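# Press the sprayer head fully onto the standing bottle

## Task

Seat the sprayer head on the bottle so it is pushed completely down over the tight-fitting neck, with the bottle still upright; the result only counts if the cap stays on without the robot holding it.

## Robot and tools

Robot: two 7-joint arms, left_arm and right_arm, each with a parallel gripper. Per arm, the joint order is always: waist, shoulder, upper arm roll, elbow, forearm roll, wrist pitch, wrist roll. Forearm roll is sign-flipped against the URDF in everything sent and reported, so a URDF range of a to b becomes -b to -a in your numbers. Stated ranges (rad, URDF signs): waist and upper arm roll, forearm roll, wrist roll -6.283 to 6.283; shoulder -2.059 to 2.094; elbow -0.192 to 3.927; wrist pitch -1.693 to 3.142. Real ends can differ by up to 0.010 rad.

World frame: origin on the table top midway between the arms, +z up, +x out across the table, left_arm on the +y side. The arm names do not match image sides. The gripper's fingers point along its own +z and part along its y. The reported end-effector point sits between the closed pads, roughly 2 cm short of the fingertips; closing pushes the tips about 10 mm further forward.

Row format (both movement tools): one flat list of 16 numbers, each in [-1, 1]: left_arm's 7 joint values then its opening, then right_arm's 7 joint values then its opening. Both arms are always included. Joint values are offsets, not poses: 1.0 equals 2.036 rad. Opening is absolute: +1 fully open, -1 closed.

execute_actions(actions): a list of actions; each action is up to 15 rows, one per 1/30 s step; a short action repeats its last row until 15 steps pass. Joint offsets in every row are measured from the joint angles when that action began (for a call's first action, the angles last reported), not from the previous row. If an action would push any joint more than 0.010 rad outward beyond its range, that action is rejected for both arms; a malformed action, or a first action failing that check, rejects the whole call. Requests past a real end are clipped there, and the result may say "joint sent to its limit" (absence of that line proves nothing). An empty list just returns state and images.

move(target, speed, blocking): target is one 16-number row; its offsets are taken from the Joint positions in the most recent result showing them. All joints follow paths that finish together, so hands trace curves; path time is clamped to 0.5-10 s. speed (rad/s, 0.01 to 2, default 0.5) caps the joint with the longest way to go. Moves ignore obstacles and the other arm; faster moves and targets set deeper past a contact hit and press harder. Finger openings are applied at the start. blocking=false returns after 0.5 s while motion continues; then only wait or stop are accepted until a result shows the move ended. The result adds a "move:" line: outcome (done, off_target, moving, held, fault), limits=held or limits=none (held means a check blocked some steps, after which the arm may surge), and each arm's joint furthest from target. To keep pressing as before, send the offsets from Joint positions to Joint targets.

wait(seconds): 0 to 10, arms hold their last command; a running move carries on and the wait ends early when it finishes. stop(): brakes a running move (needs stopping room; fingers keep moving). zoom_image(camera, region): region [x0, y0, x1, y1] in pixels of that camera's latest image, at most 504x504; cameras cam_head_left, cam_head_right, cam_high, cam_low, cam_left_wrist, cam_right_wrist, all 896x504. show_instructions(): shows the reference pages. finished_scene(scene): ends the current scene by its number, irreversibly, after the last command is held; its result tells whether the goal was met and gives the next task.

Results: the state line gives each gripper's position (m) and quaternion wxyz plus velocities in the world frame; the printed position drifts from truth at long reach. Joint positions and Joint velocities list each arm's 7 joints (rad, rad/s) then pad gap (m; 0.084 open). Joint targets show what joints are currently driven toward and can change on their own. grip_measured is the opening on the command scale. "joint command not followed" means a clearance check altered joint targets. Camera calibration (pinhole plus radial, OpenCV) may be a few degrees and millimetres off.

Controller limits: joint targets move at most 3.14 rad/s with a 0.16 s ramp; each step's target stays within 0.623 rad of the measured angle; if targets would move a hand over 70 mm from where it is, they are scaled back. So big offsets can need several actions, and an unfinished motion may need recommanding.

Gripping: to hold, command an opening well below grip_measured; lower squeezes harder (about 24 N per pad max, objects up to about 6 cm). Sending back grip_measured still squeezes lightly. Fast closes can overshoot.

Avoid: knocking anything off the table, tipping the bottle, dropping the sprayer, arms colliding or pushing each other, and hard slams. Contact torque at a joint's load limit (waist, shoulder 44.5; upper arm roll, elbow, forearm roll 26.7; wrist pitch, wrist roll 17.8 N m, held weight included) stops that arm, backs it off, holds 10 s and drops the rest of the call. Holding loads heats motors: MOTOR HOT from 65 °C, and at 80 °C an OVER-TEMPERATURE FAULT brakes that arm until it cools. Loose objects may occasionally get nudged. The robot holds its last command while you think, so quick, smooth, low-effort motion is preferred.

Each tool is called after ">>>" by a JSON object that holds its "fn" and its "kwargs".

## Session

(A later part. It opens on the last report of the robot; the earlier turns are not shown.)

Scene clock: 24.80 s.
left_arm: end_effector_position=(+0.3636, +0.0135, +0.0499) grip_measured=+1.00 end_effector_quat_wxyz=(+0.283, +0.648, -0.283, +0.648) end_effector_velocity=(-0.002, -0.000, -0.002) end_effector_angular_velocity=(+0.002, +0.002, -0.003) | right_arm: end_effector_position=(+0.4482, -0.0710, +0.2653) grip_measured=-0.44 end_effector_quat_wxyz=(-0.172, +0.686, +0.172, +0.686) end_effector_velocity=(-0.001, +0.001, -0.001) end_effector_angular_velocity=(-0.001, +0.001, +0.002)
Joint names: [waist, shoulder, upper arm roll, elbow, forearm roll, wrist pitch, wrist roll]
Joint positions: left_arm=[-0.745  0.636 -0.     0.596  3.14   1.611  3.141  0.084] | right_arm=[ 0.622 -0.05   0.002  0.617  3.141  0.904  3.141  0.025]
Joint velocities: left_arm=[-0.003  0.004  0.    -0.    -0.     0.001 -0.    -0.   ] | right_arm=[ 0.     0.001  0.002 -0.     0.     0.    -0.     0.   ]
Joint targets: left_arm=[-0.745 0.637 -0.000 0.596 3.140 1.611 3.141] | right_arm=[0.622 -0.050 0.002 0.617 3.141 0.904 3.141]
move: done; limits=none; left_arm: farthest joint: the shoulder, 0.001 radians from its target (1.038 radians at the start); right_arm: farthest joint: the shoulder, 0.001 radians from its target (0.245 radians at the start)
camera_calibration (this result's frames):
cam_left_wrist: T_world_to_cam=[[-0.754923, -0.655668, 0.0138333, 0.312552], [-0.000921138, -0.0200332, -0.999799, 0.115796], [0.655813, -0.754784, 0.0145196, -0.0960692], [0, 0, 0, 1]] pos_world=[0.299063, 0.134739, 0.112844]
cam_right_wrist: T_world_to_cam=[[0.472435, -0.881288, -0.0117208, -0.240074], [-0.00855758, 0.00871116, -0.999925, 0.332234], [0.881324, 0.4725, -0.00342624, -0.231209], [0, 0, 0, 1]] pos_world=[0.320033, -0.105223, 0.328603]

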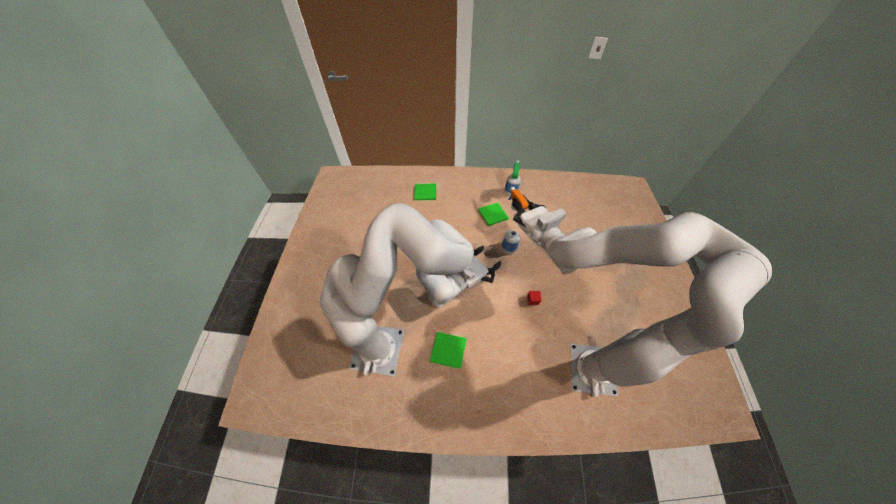

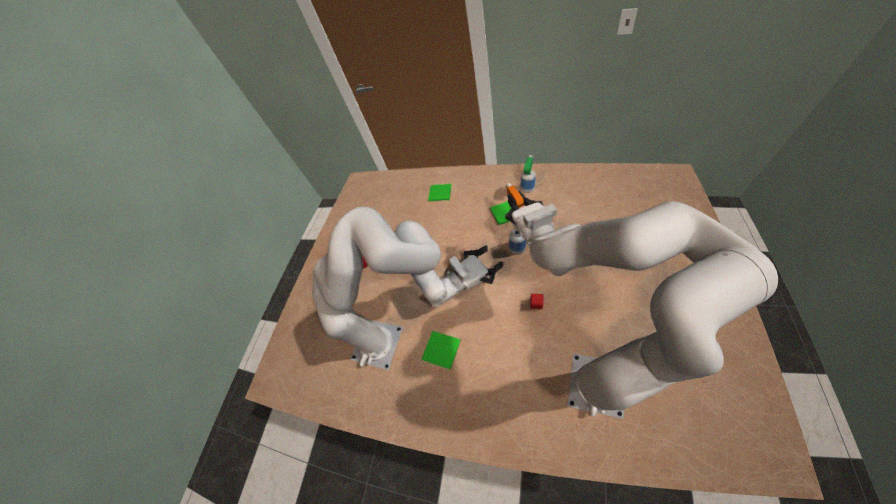

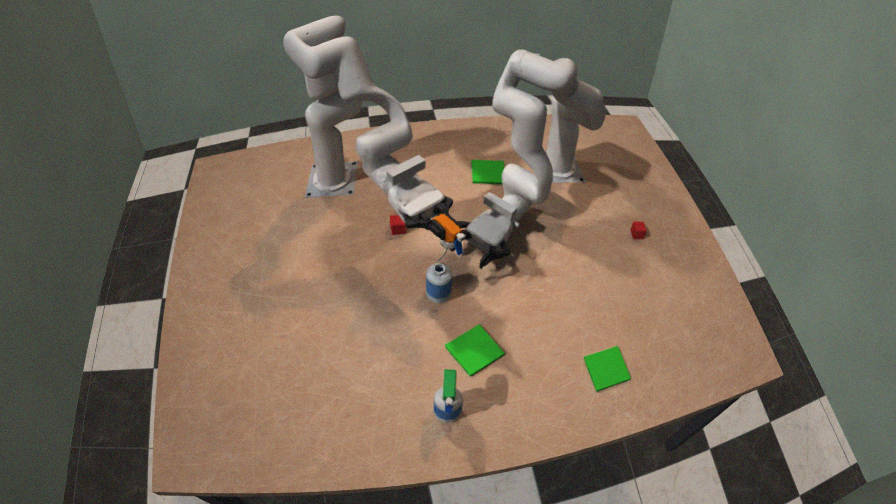

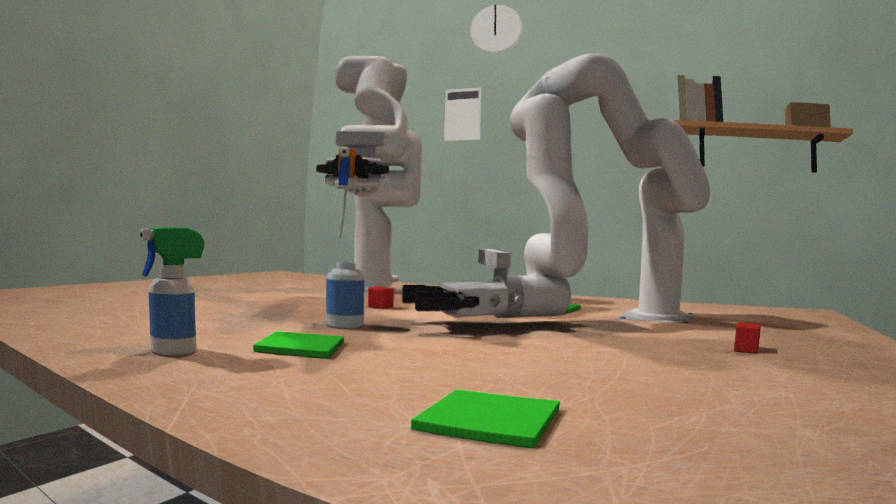

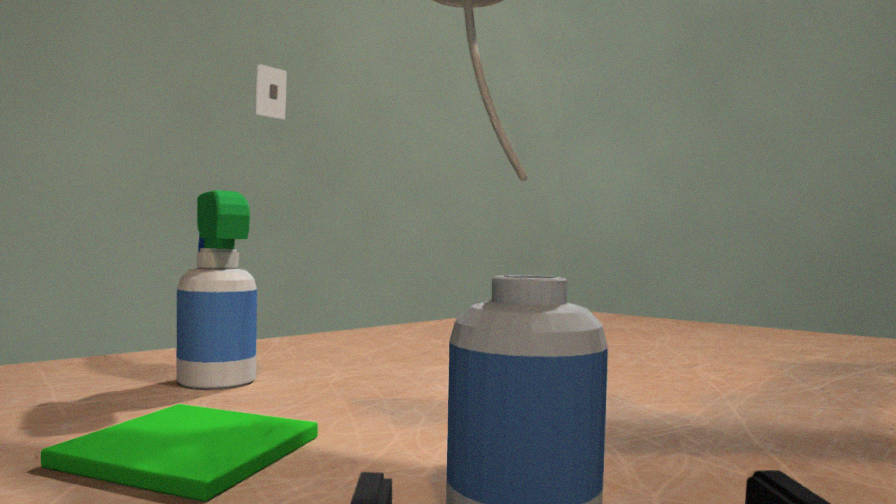

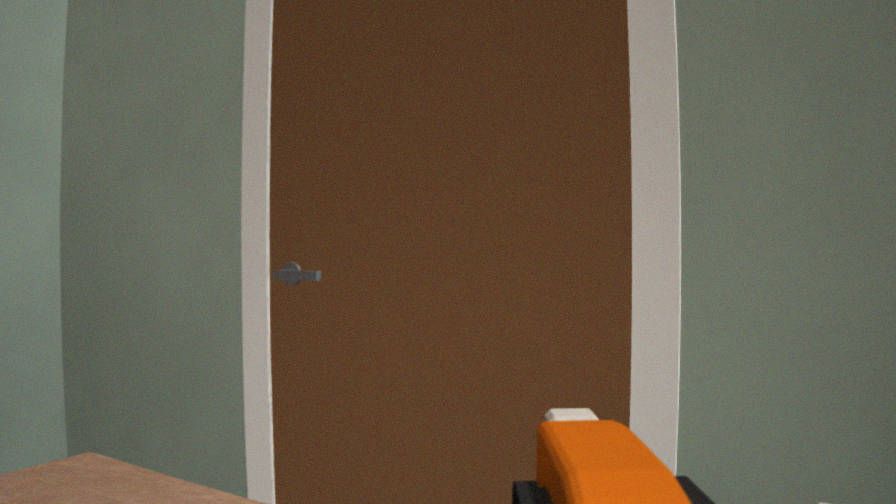

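>>> {"fn": "move", "kwargs": {"target": [-0.0045,0.0668,0,0.204,0,-0.137,0,1,0.0064,0.04,0,-0.011,0,0.051,0,-1], "speed": 0.3}}

>>> {"fn": "move", "kwargs": {"target": [0,0,0,0,0,0,0,0.1,0,0,0,0,0,0,0,-1]}}

>>> {"fn": "move", "kwargs": {"target": [0,0,0,0,0,0,0,0.1,0,0.0253,0,-0.0065,0,0.0318,0,-1], "speed": 0.08}}

>>> {"fn": "zoom_image", "kwargs": {"camera": "cam_low", "region": [280,160,420,300]}}

Scene clock: 27.13 s.
left_arm: end_effector_position=(+0.4398, -0.0773, +0.0496) grip_measured=+1.00 end_effector_quat_wxyz=(+0.286, +0.647, -0.286, +0.646) end_effector_velocity=(+0.000, -0.001, +0.001) end_effector_angular_velocity=(-0.002, -0.002, -0.001) | right_arm: end_effector_position=(+0.4443, -0.0648, +0.2342) grip_measured=-0.44 end_effector_quat_wxyz=(-0.176, +0.684, +0.177, +0.685) end_effector_velocity=(+0.000, -0.001, -0.000) end_effector_angular_velocity=(-0.000, +0.000, -0.001)
Joint names: [waist, shoulder, upper arm roll, elbow, forearm roll, wrist pitch, wrist roll]
Joint positions: left_arm=[-0.754  0.772 -0.     1.011  3.14   1.332  3.141  0.084] | right_arm=[0.635 0.031 0.002 0.594 3.141 1.008 3.141 0.025]
Joint velocities: left_arm=[-0.001  0.    -0.     0.003 -0.     0.001  0.    -0.   ] | right_arm=[ 0.     0.001 -0.001 -0.    -0.     0.001  0.    -0.   ]
Joint targets: left_arm=[-0.754 0.772 -0.000 1.011 3.140 1.332 3.141] | right_arm=[0.635 0.031 0.002 0.594 3.141 1.008 3.141]
move: done; limits=none; left_arm: farthest joint: the elbow, 0.001 radians from its target (0.415 radians at the start); right_arm: farthest joint: the waist, 0.000 radians from its target (0.013 radians at the start)
camera_calibration (this result's frames):
cam_left_wrist: T_world_to_cam=[[-0.76084, -0.6488, 0.0134612, 0.313742], [-0.00070426, -0.0199179, -0.999801, 0.113671], [0.64894, -0.760698, 0.0146974, -0.211967], [0, 0, 0, 1]] pos_world=[0.376341, 0.0445772, 0.11254]
cam_right_wrist: T_world_to_cam=[[0.483824, -0.875085, -0.0118363, -0.237778], [-0.00863134, 0.00875272, -0.999924, 0.301127], [0.875123, 0.48389, -0.00331839, -0.227327], [0, 0, 0, 1]] pos_world=[0.316581, -0.100711, 0.297535]

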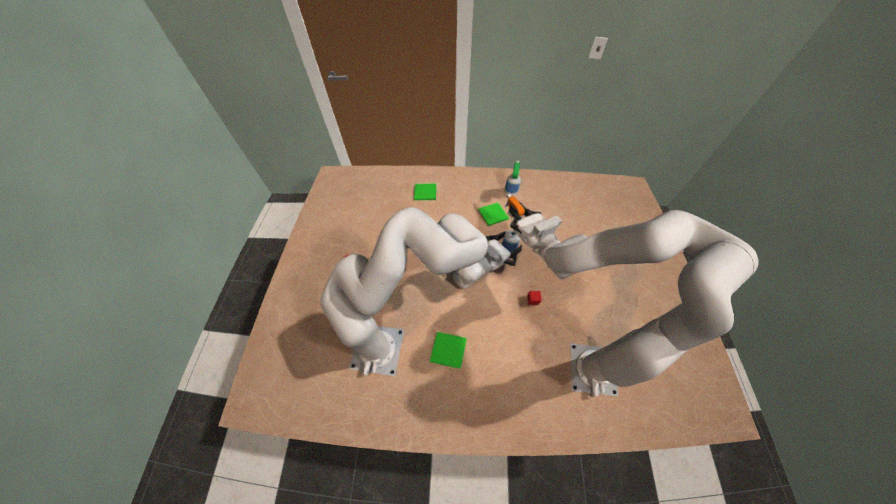

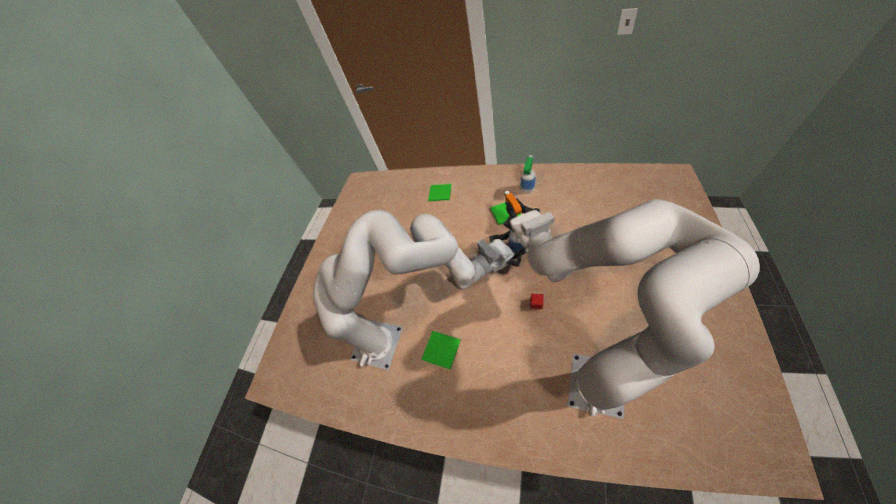

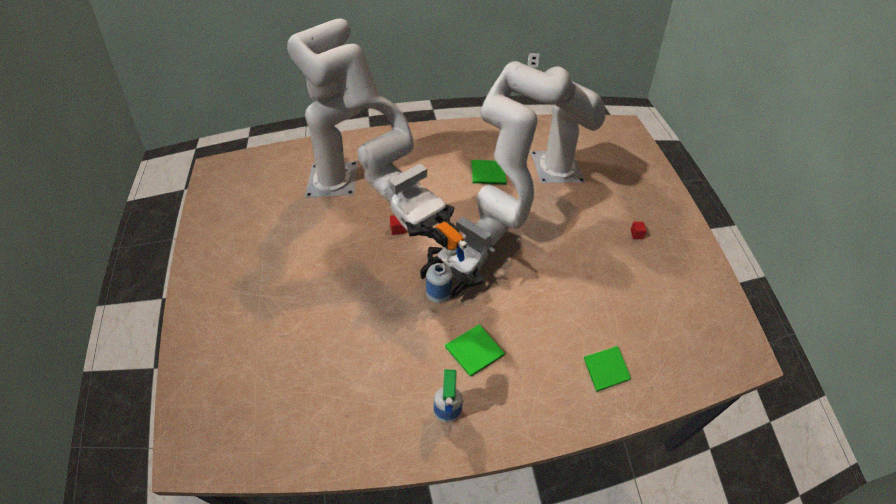

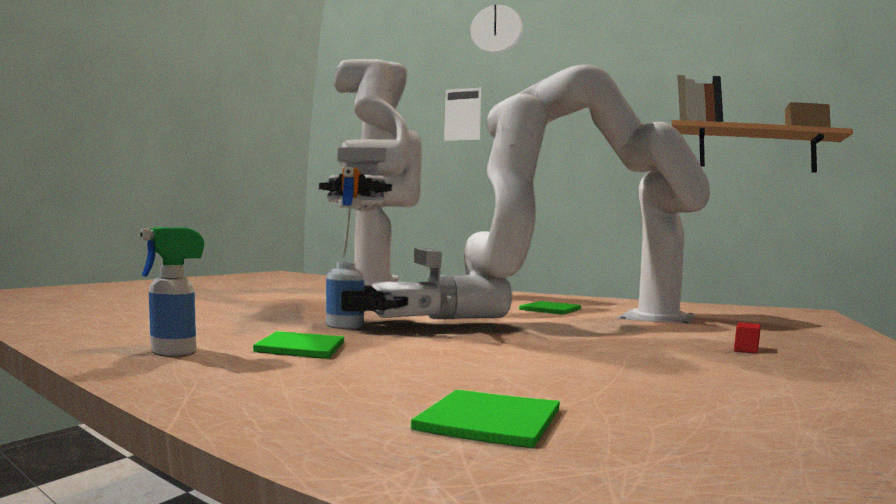

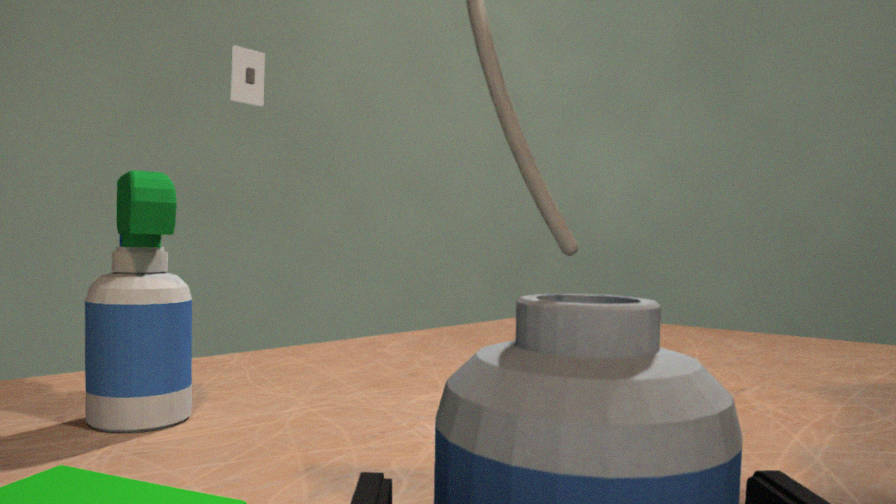

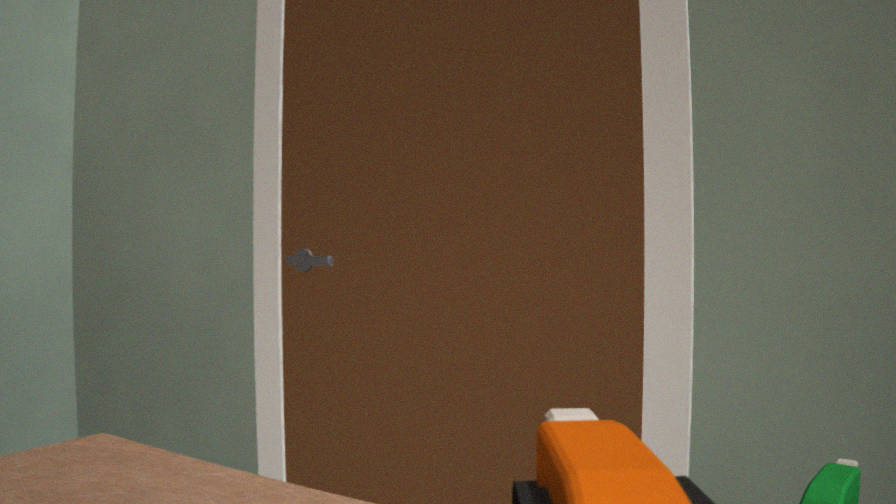

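Scene clock: 27.63 s.
left_arm: end_effector_position=(+0.4399, -0.0773, +0.0496) grip_measured=+0.46 end_effector_quat_wxyz=(+0.286, +0.647, -0.286, +0.646) end_effector_velocity=(+0.001, +0.001, +0.000) end_effector_angular_velocity=(-0.000, +0.000, +0.002) | right_arm: end_effector_position=(+0.4443, -0.0648, +0.2342) grip_measured=-0.44 end_effector_quat_wxyz=(-0.176, +0.684, +0.177, +0.685) end_effector_velocity=(-0.000, +0.000, -0.000) end_effector_angular_velocity=(+0.000, +0.000, +0.001)
Joint names: [waist, shoulder, upper arm roll, elbow, forearm roll, wrist pitch, wrist roll]
Joint positions: left_arm=[-0.754  0.772 -0.     1.011  3.14   1.332  3.141  0.063] | right_arm=[0.635 0.031 0.002 0.594 3.141 1.008 3.141 0.025]
Joint velocities: left_arm=[ 0.002  0.     0.     0.     0.001  0.    -0.     0.   ] | right_arm=[-0.     0.     0.001 -0.    -0.     0.     0.    -0.   ]
Joint targets: left_arm=[-0.754 0.772 -0.000 1.011 3.140 1.332 3.141] | right_arm=[0.635 0.031 0.002 0.594 3.141 1.008 3.141]
move: done; limits=none; left_arm: farthest joint: the waist, 0.000 radians from its target (0.000 radians at the start); right_arm: farthest joint: the waist, 0.000 radians from its target (0.000 radians at the start)
camera_calibration (this result's frames):
cam_left_wrist: T_world_to_cam=[[-0.76084, -0.6488, 0.0134561, 0.313743], [-0.000675618, -0.0199436, -0.999801, 0.113673], [0.648939, -0.760698, 0.0147355, -0.211977], [0, 0, 0, 1]] pos_world=[0.376345, 0.0445734, 0.112552]
cam_right_wrist: T_world_to_cam=[[0.483824, -0.875085, -0.0118362, -0.237778], [-0.00862856, 0.00875413, -0.999924, 0.301128], [0.875123, 0.483889, -0.00331527, -0.227328], [0, 0, 0, 1]] pos_world=[0.316581, -0.100711, 0.297537]

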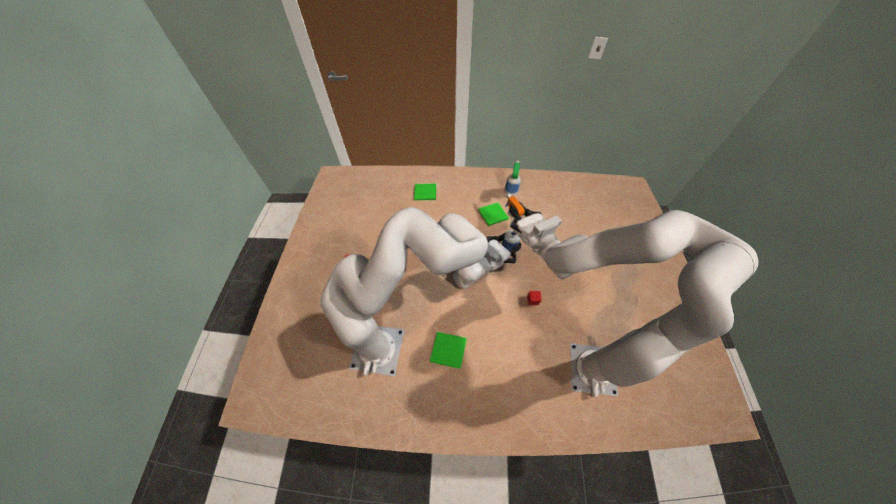

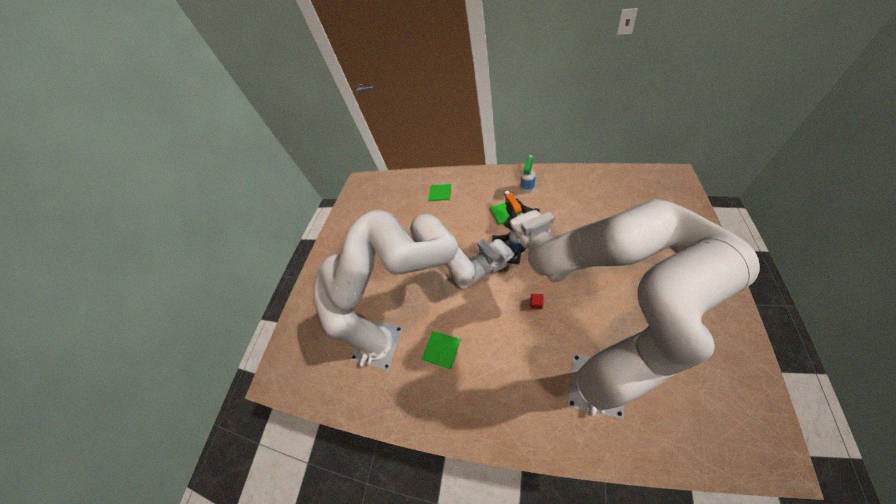

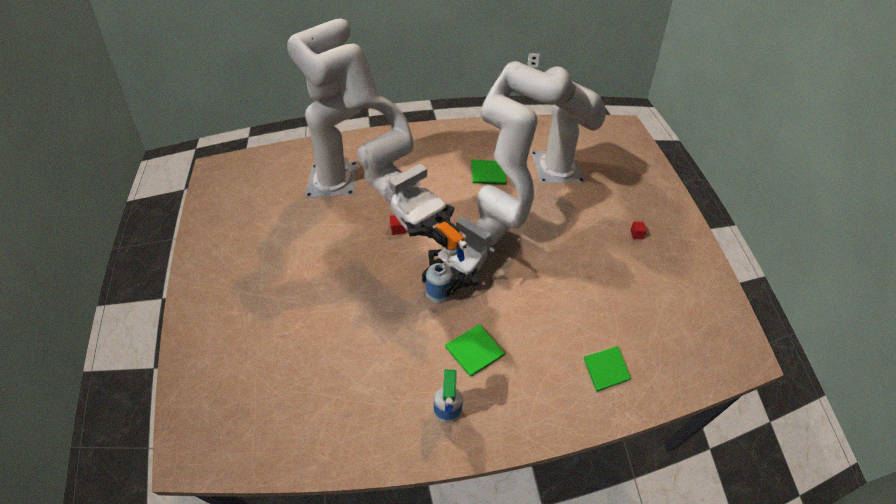

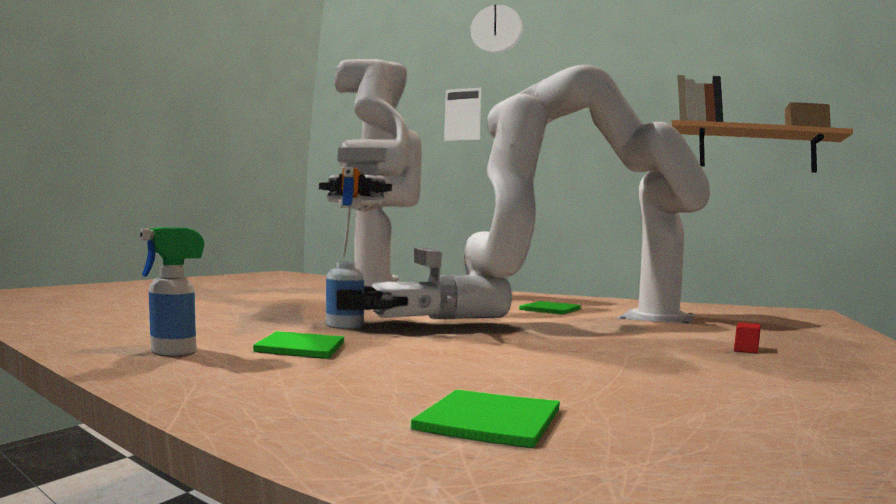

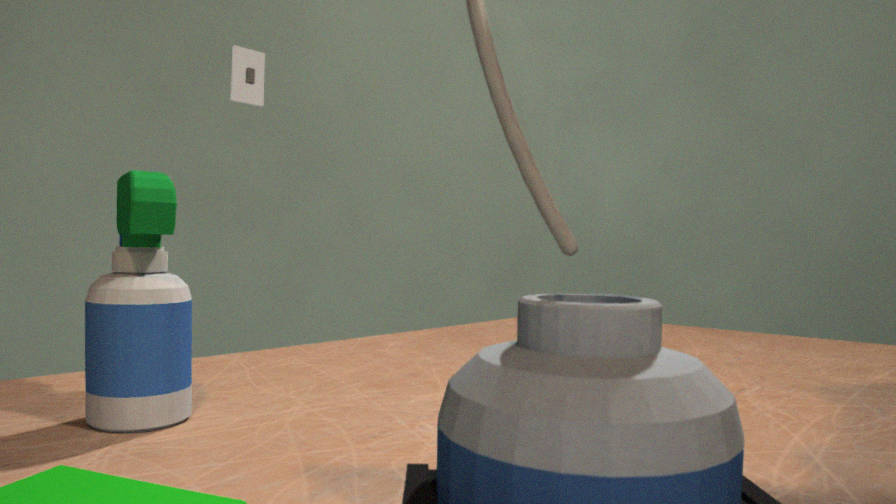

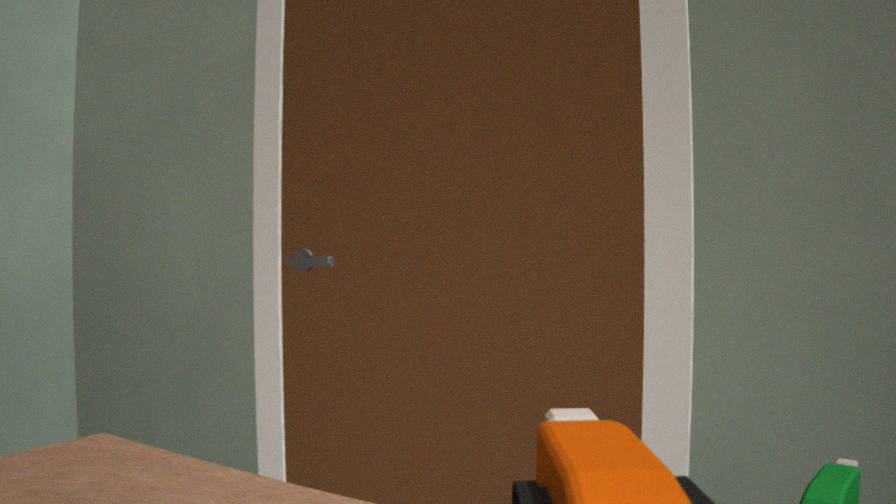

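Scene clock: 28.83 s.
left_arm: end_effector_position=(+0.4399, -0.0773, +0.0496) grip_measured=+0.46 end_effector_quat_wxyz=(+0.286, +0.647, -0.286, +0.646) end_effector_velocity=(-0.000, -0.000, +0.000) end_effector_angular_velocity=(-0.001, -0.001, -0.001) | right_arm: end_effector_position=(+0.4429, -0.0656, +0.2153) grip_measured=-0.44 end_effector_quat_wxyz=(-0.176, +0.684, +0.176, +0.685) end_effector_velocity=(+0.000, -0.001, -0.001) end_effector_angular_velocity=(-0.001, +0.000, -0.001)
Joint names: [waist, shoulder, upper arm roll, elbow, forearm roll, wrist pitch, wrist roll]
Joint positions: left_arm=[-0.754  0.772 -0.     1.011  3.14   1.332  3.141  0.063] | right_arm=[0.635 0.082 0.002 0.581 3.141 1.073 3.141 0.025]
Joint velocities: left_arm=[-0.    -0.001 -0.     0.    -0.     0.     0.    -0.   ] | right_arm=[-0.     0.001 -0.001 -0.001 -0.     0.002 -0.    -0.   ]
Joint targets: left_arm=[-0.754 0.772 -0.000 1.011 3.140 1.332 3.141] | right_arm=[0.635 0.083 0.002 0.581 3.141 1.073 3.141]
move: done; limits=none; left_arm: farthest joint: the waist, 0.000 radians from its target (0.000 radians at the start); right_arm: farthest joint: the elbow, 0.001 radians from its target (0.014 radians at the start)
camera_calibration (this result's frames):
cam_left_wrist: T_world_to_cam=[[-0.76084, -0.6488, 0.013456, 0.313743], [-0.000675084, -0.0199441, -0.999801, 0.113673], [0.648939, -0.760698, 0.0147362, -0.211977], [0, 0, 0, 1]] pos_world=[0.376345, 0.0445733, 0.112552]
cam_right_wrist: T_world_to_cam=[[0.483798, -0.875099, -0.0119065, -0.237984], [-0.00849506, 0.00890839, -0.999924, 0.282108], [0.875138, 0.483862, -0.00312416, -0.225818], [0, 0, 0, 1]] pos_world=[0.315155, -0.101508, 0.278548]

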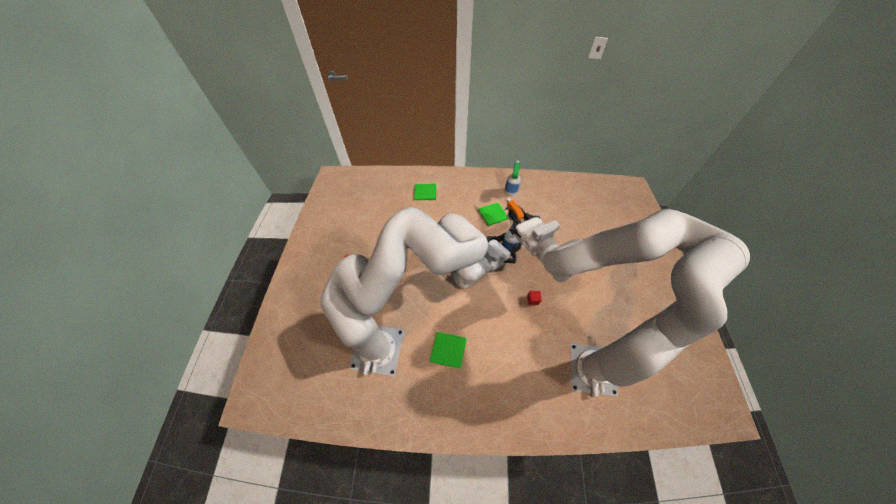

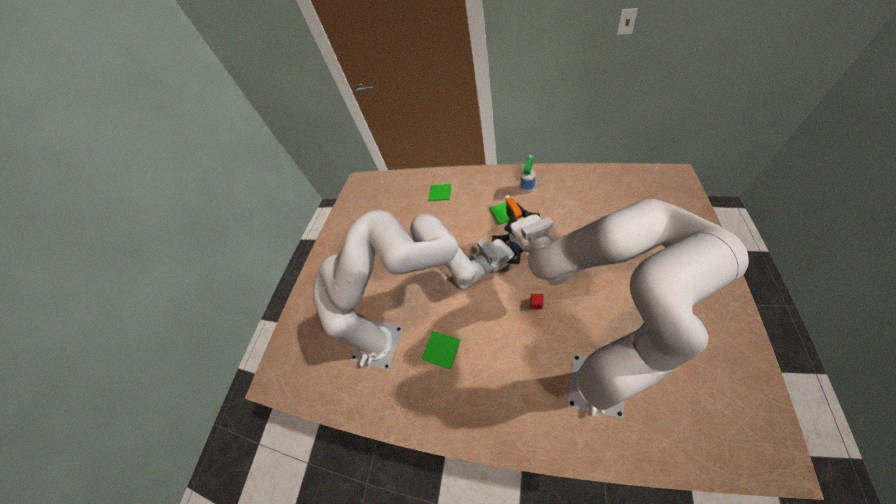

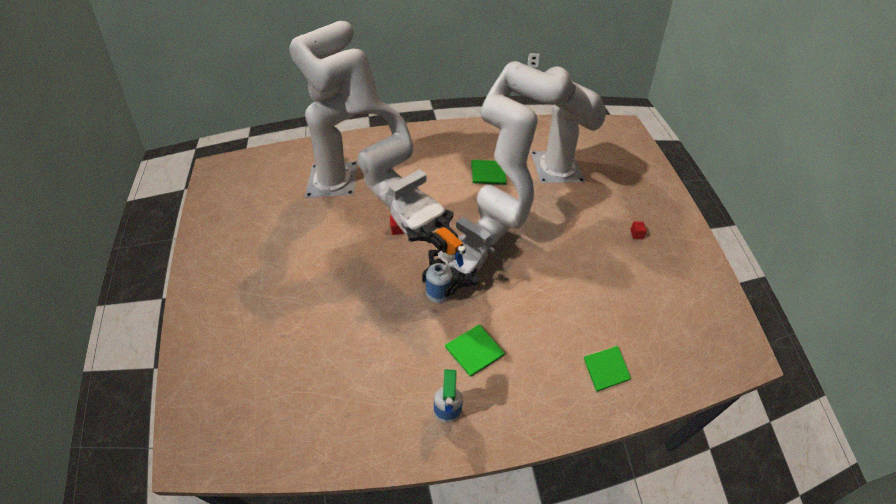

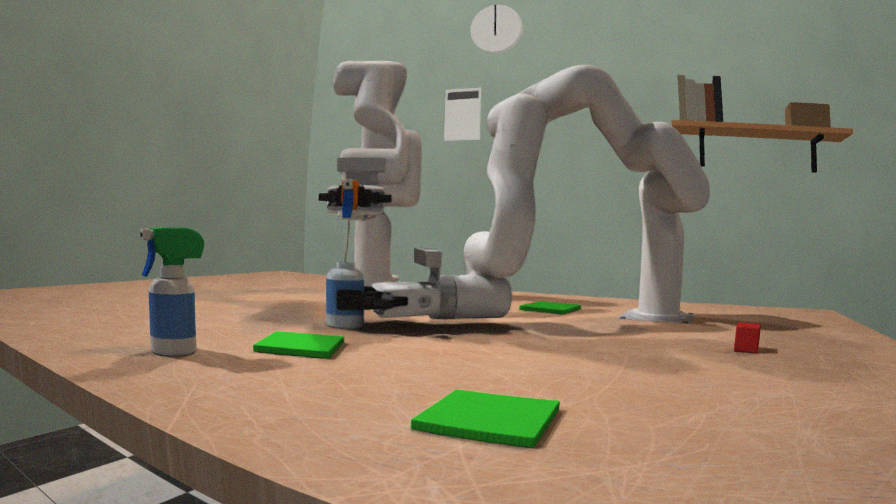

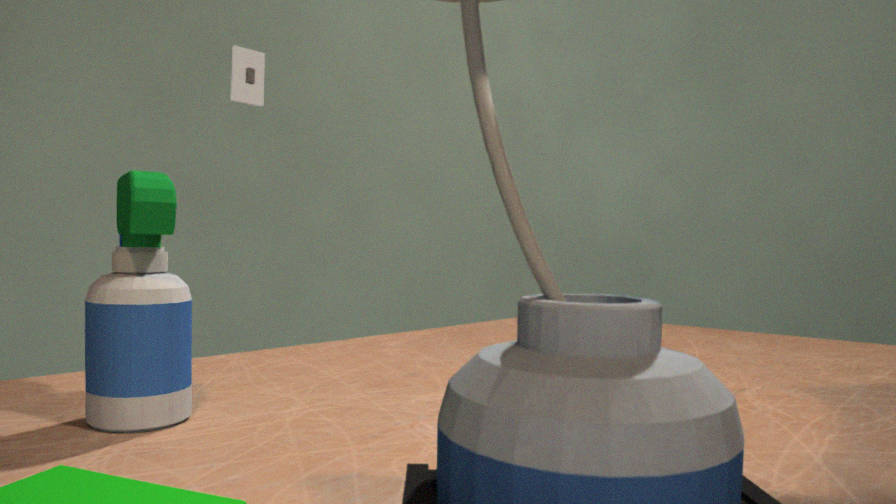

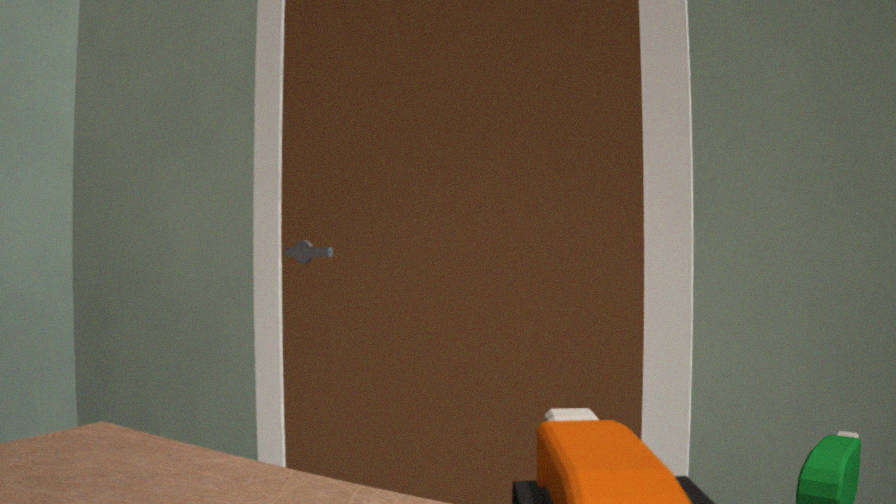

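Region (280, 160, 420, 300) of cam_low's 896x504 image, scaled by 3.600, with more detail than that image has.

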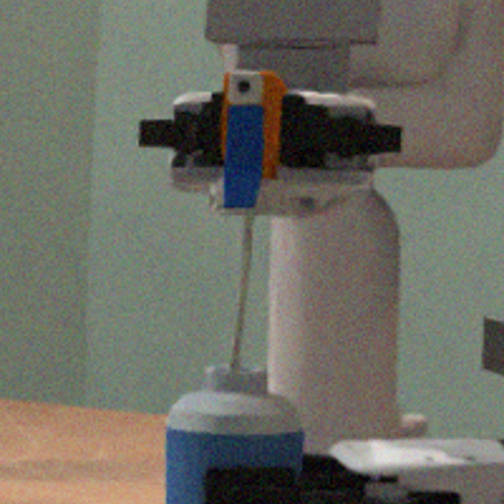

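>>> {"fn": "move", "kwargs": {"target": [0,0,0,0,0,0,0,0.1,-0.008,0.072,0,-0.0408,0,0.1125,0,-1], "speed": 0.12}}

>>> {"fn": "zoom_image", "kwargs": {"camera": "cam_low", "region": [300,210,390,300]}}

Scene clock: 31.53 s.
left_arm: end_effector_position=(+0.4399, -0.0773, +0.0496) grip_measured=+0.46 end_effector_quat_wxyz=(+0.286, +0.647, -0.286, +0.646) end_effector_velocity=(+0.000, +0.000, -0.000) end_effector_angular_velocity=(+0.000, +0.000, +0.000) | right_arm: end_effector_position=(+0.4253, -0.0853, +0.1551) grip_measured=-0.44 end_effector_quat_wxyz=(-0.171, +0.686, +0.171, +0.686) end_effector_velocity=(-0.001, +0.000, -0.001) end_effector_angular_velocity=(-0.000, +0.000, +0.001)
Joint names: [waist, shoulder, upper arm roll, elbow, forearm roll, wrist pitch, wrist roll]
Joint positions: left_arm=[-0.754  0.772 -0.     1.011  3.14   1.332  3.141  0.063] | right_arm=[0.619 0.229 0.002 0.498 3.141 1.301 3.141 0.025]
Joint velocities: left_arm=[ 0.001  0.001 -0.     0.    -0.    -0.     0.     0.   ] | right_arm=[ 0.     0.001  0.001 -0.001  0.     0.002 -0.    -0.   ]
Joint targets: left_arm=[-0.754 0.772 -0.000 1.011 3.140 1.332 3.141] | right_arm=[0.619 0.229 0.002 0.498 3.141 1.302 3.141]
move: done; limits=none; left_arm: farthest joint: the waist, 0.000 radians from its target (0.000 radians at the start); right_arm: farthest joint: the wrist pitch, 0.001 radians from its target (0.229 radians at the start)
camera_calibration (this result's frames):
cam_left_wrist: T_world_to_cam=[[-0.76084, -0.6488, 0.013456, 0.313743], [-0.000675052, -0.0199441, -0.999801, 0.113673], [0.648939, -0.760698, 0.0147363, -0.211977], [0, 0, 0, 1]] pos_world=[0.376345, 0.0445733, 0.112552]
cam_right_wrist: T_world_to_cam=[[0.469411, -0.882897, -0.012072, -0.241919], [-0.00874169, 0.00902436, -0.999921, 0.222131], [0.882936, 0.46948, -0.00348187, -0.205554], [0, 0, 0, 1]] pos_world=[0.296993, -0.119091, 0.218477]

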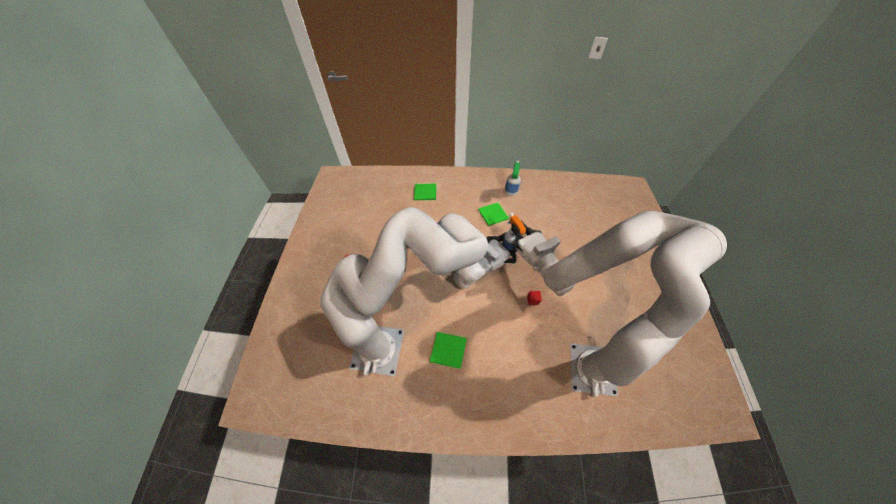

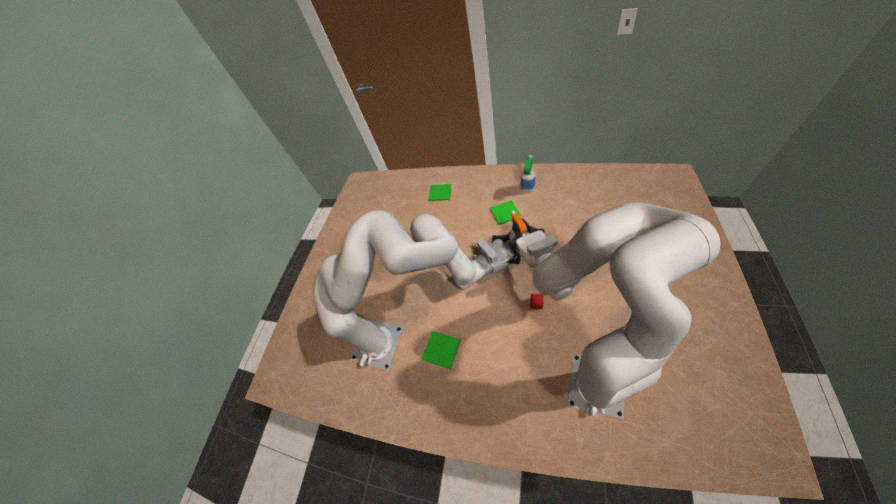

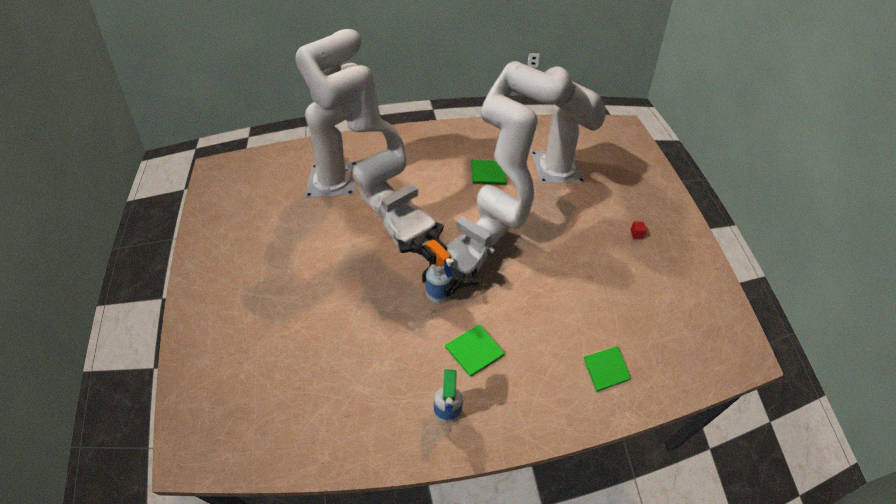

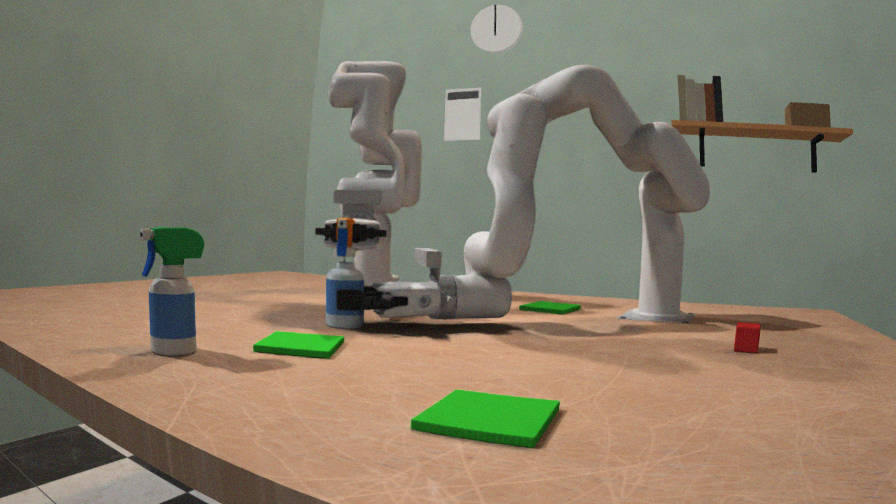

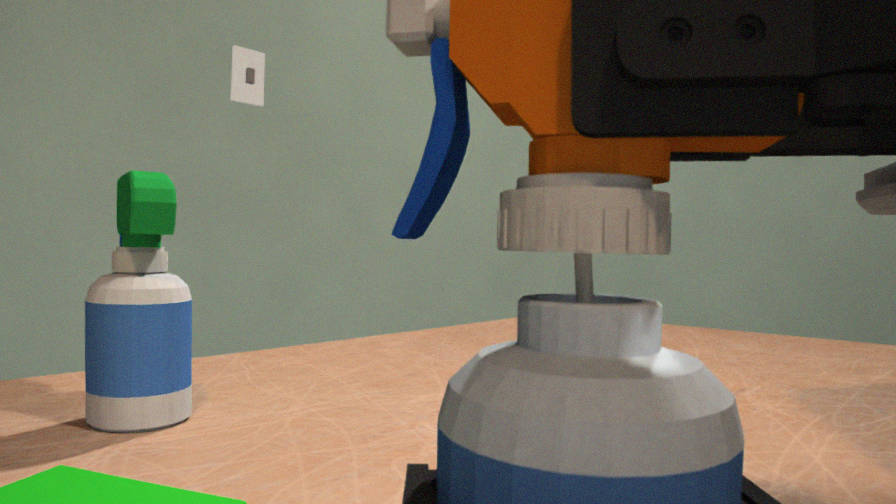

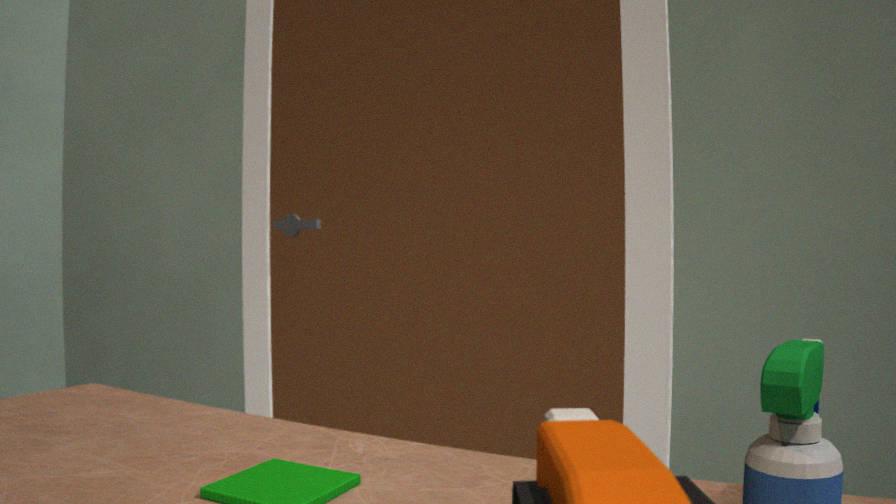

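Region (300, 210, 390, 300) of cam_low's 896x504 image, scaled by 5.600, with more detail than that image has.

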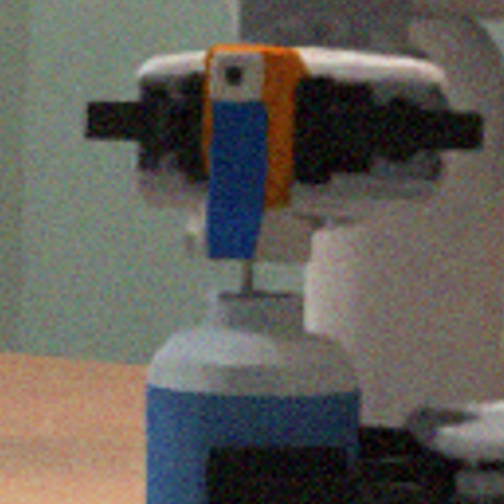

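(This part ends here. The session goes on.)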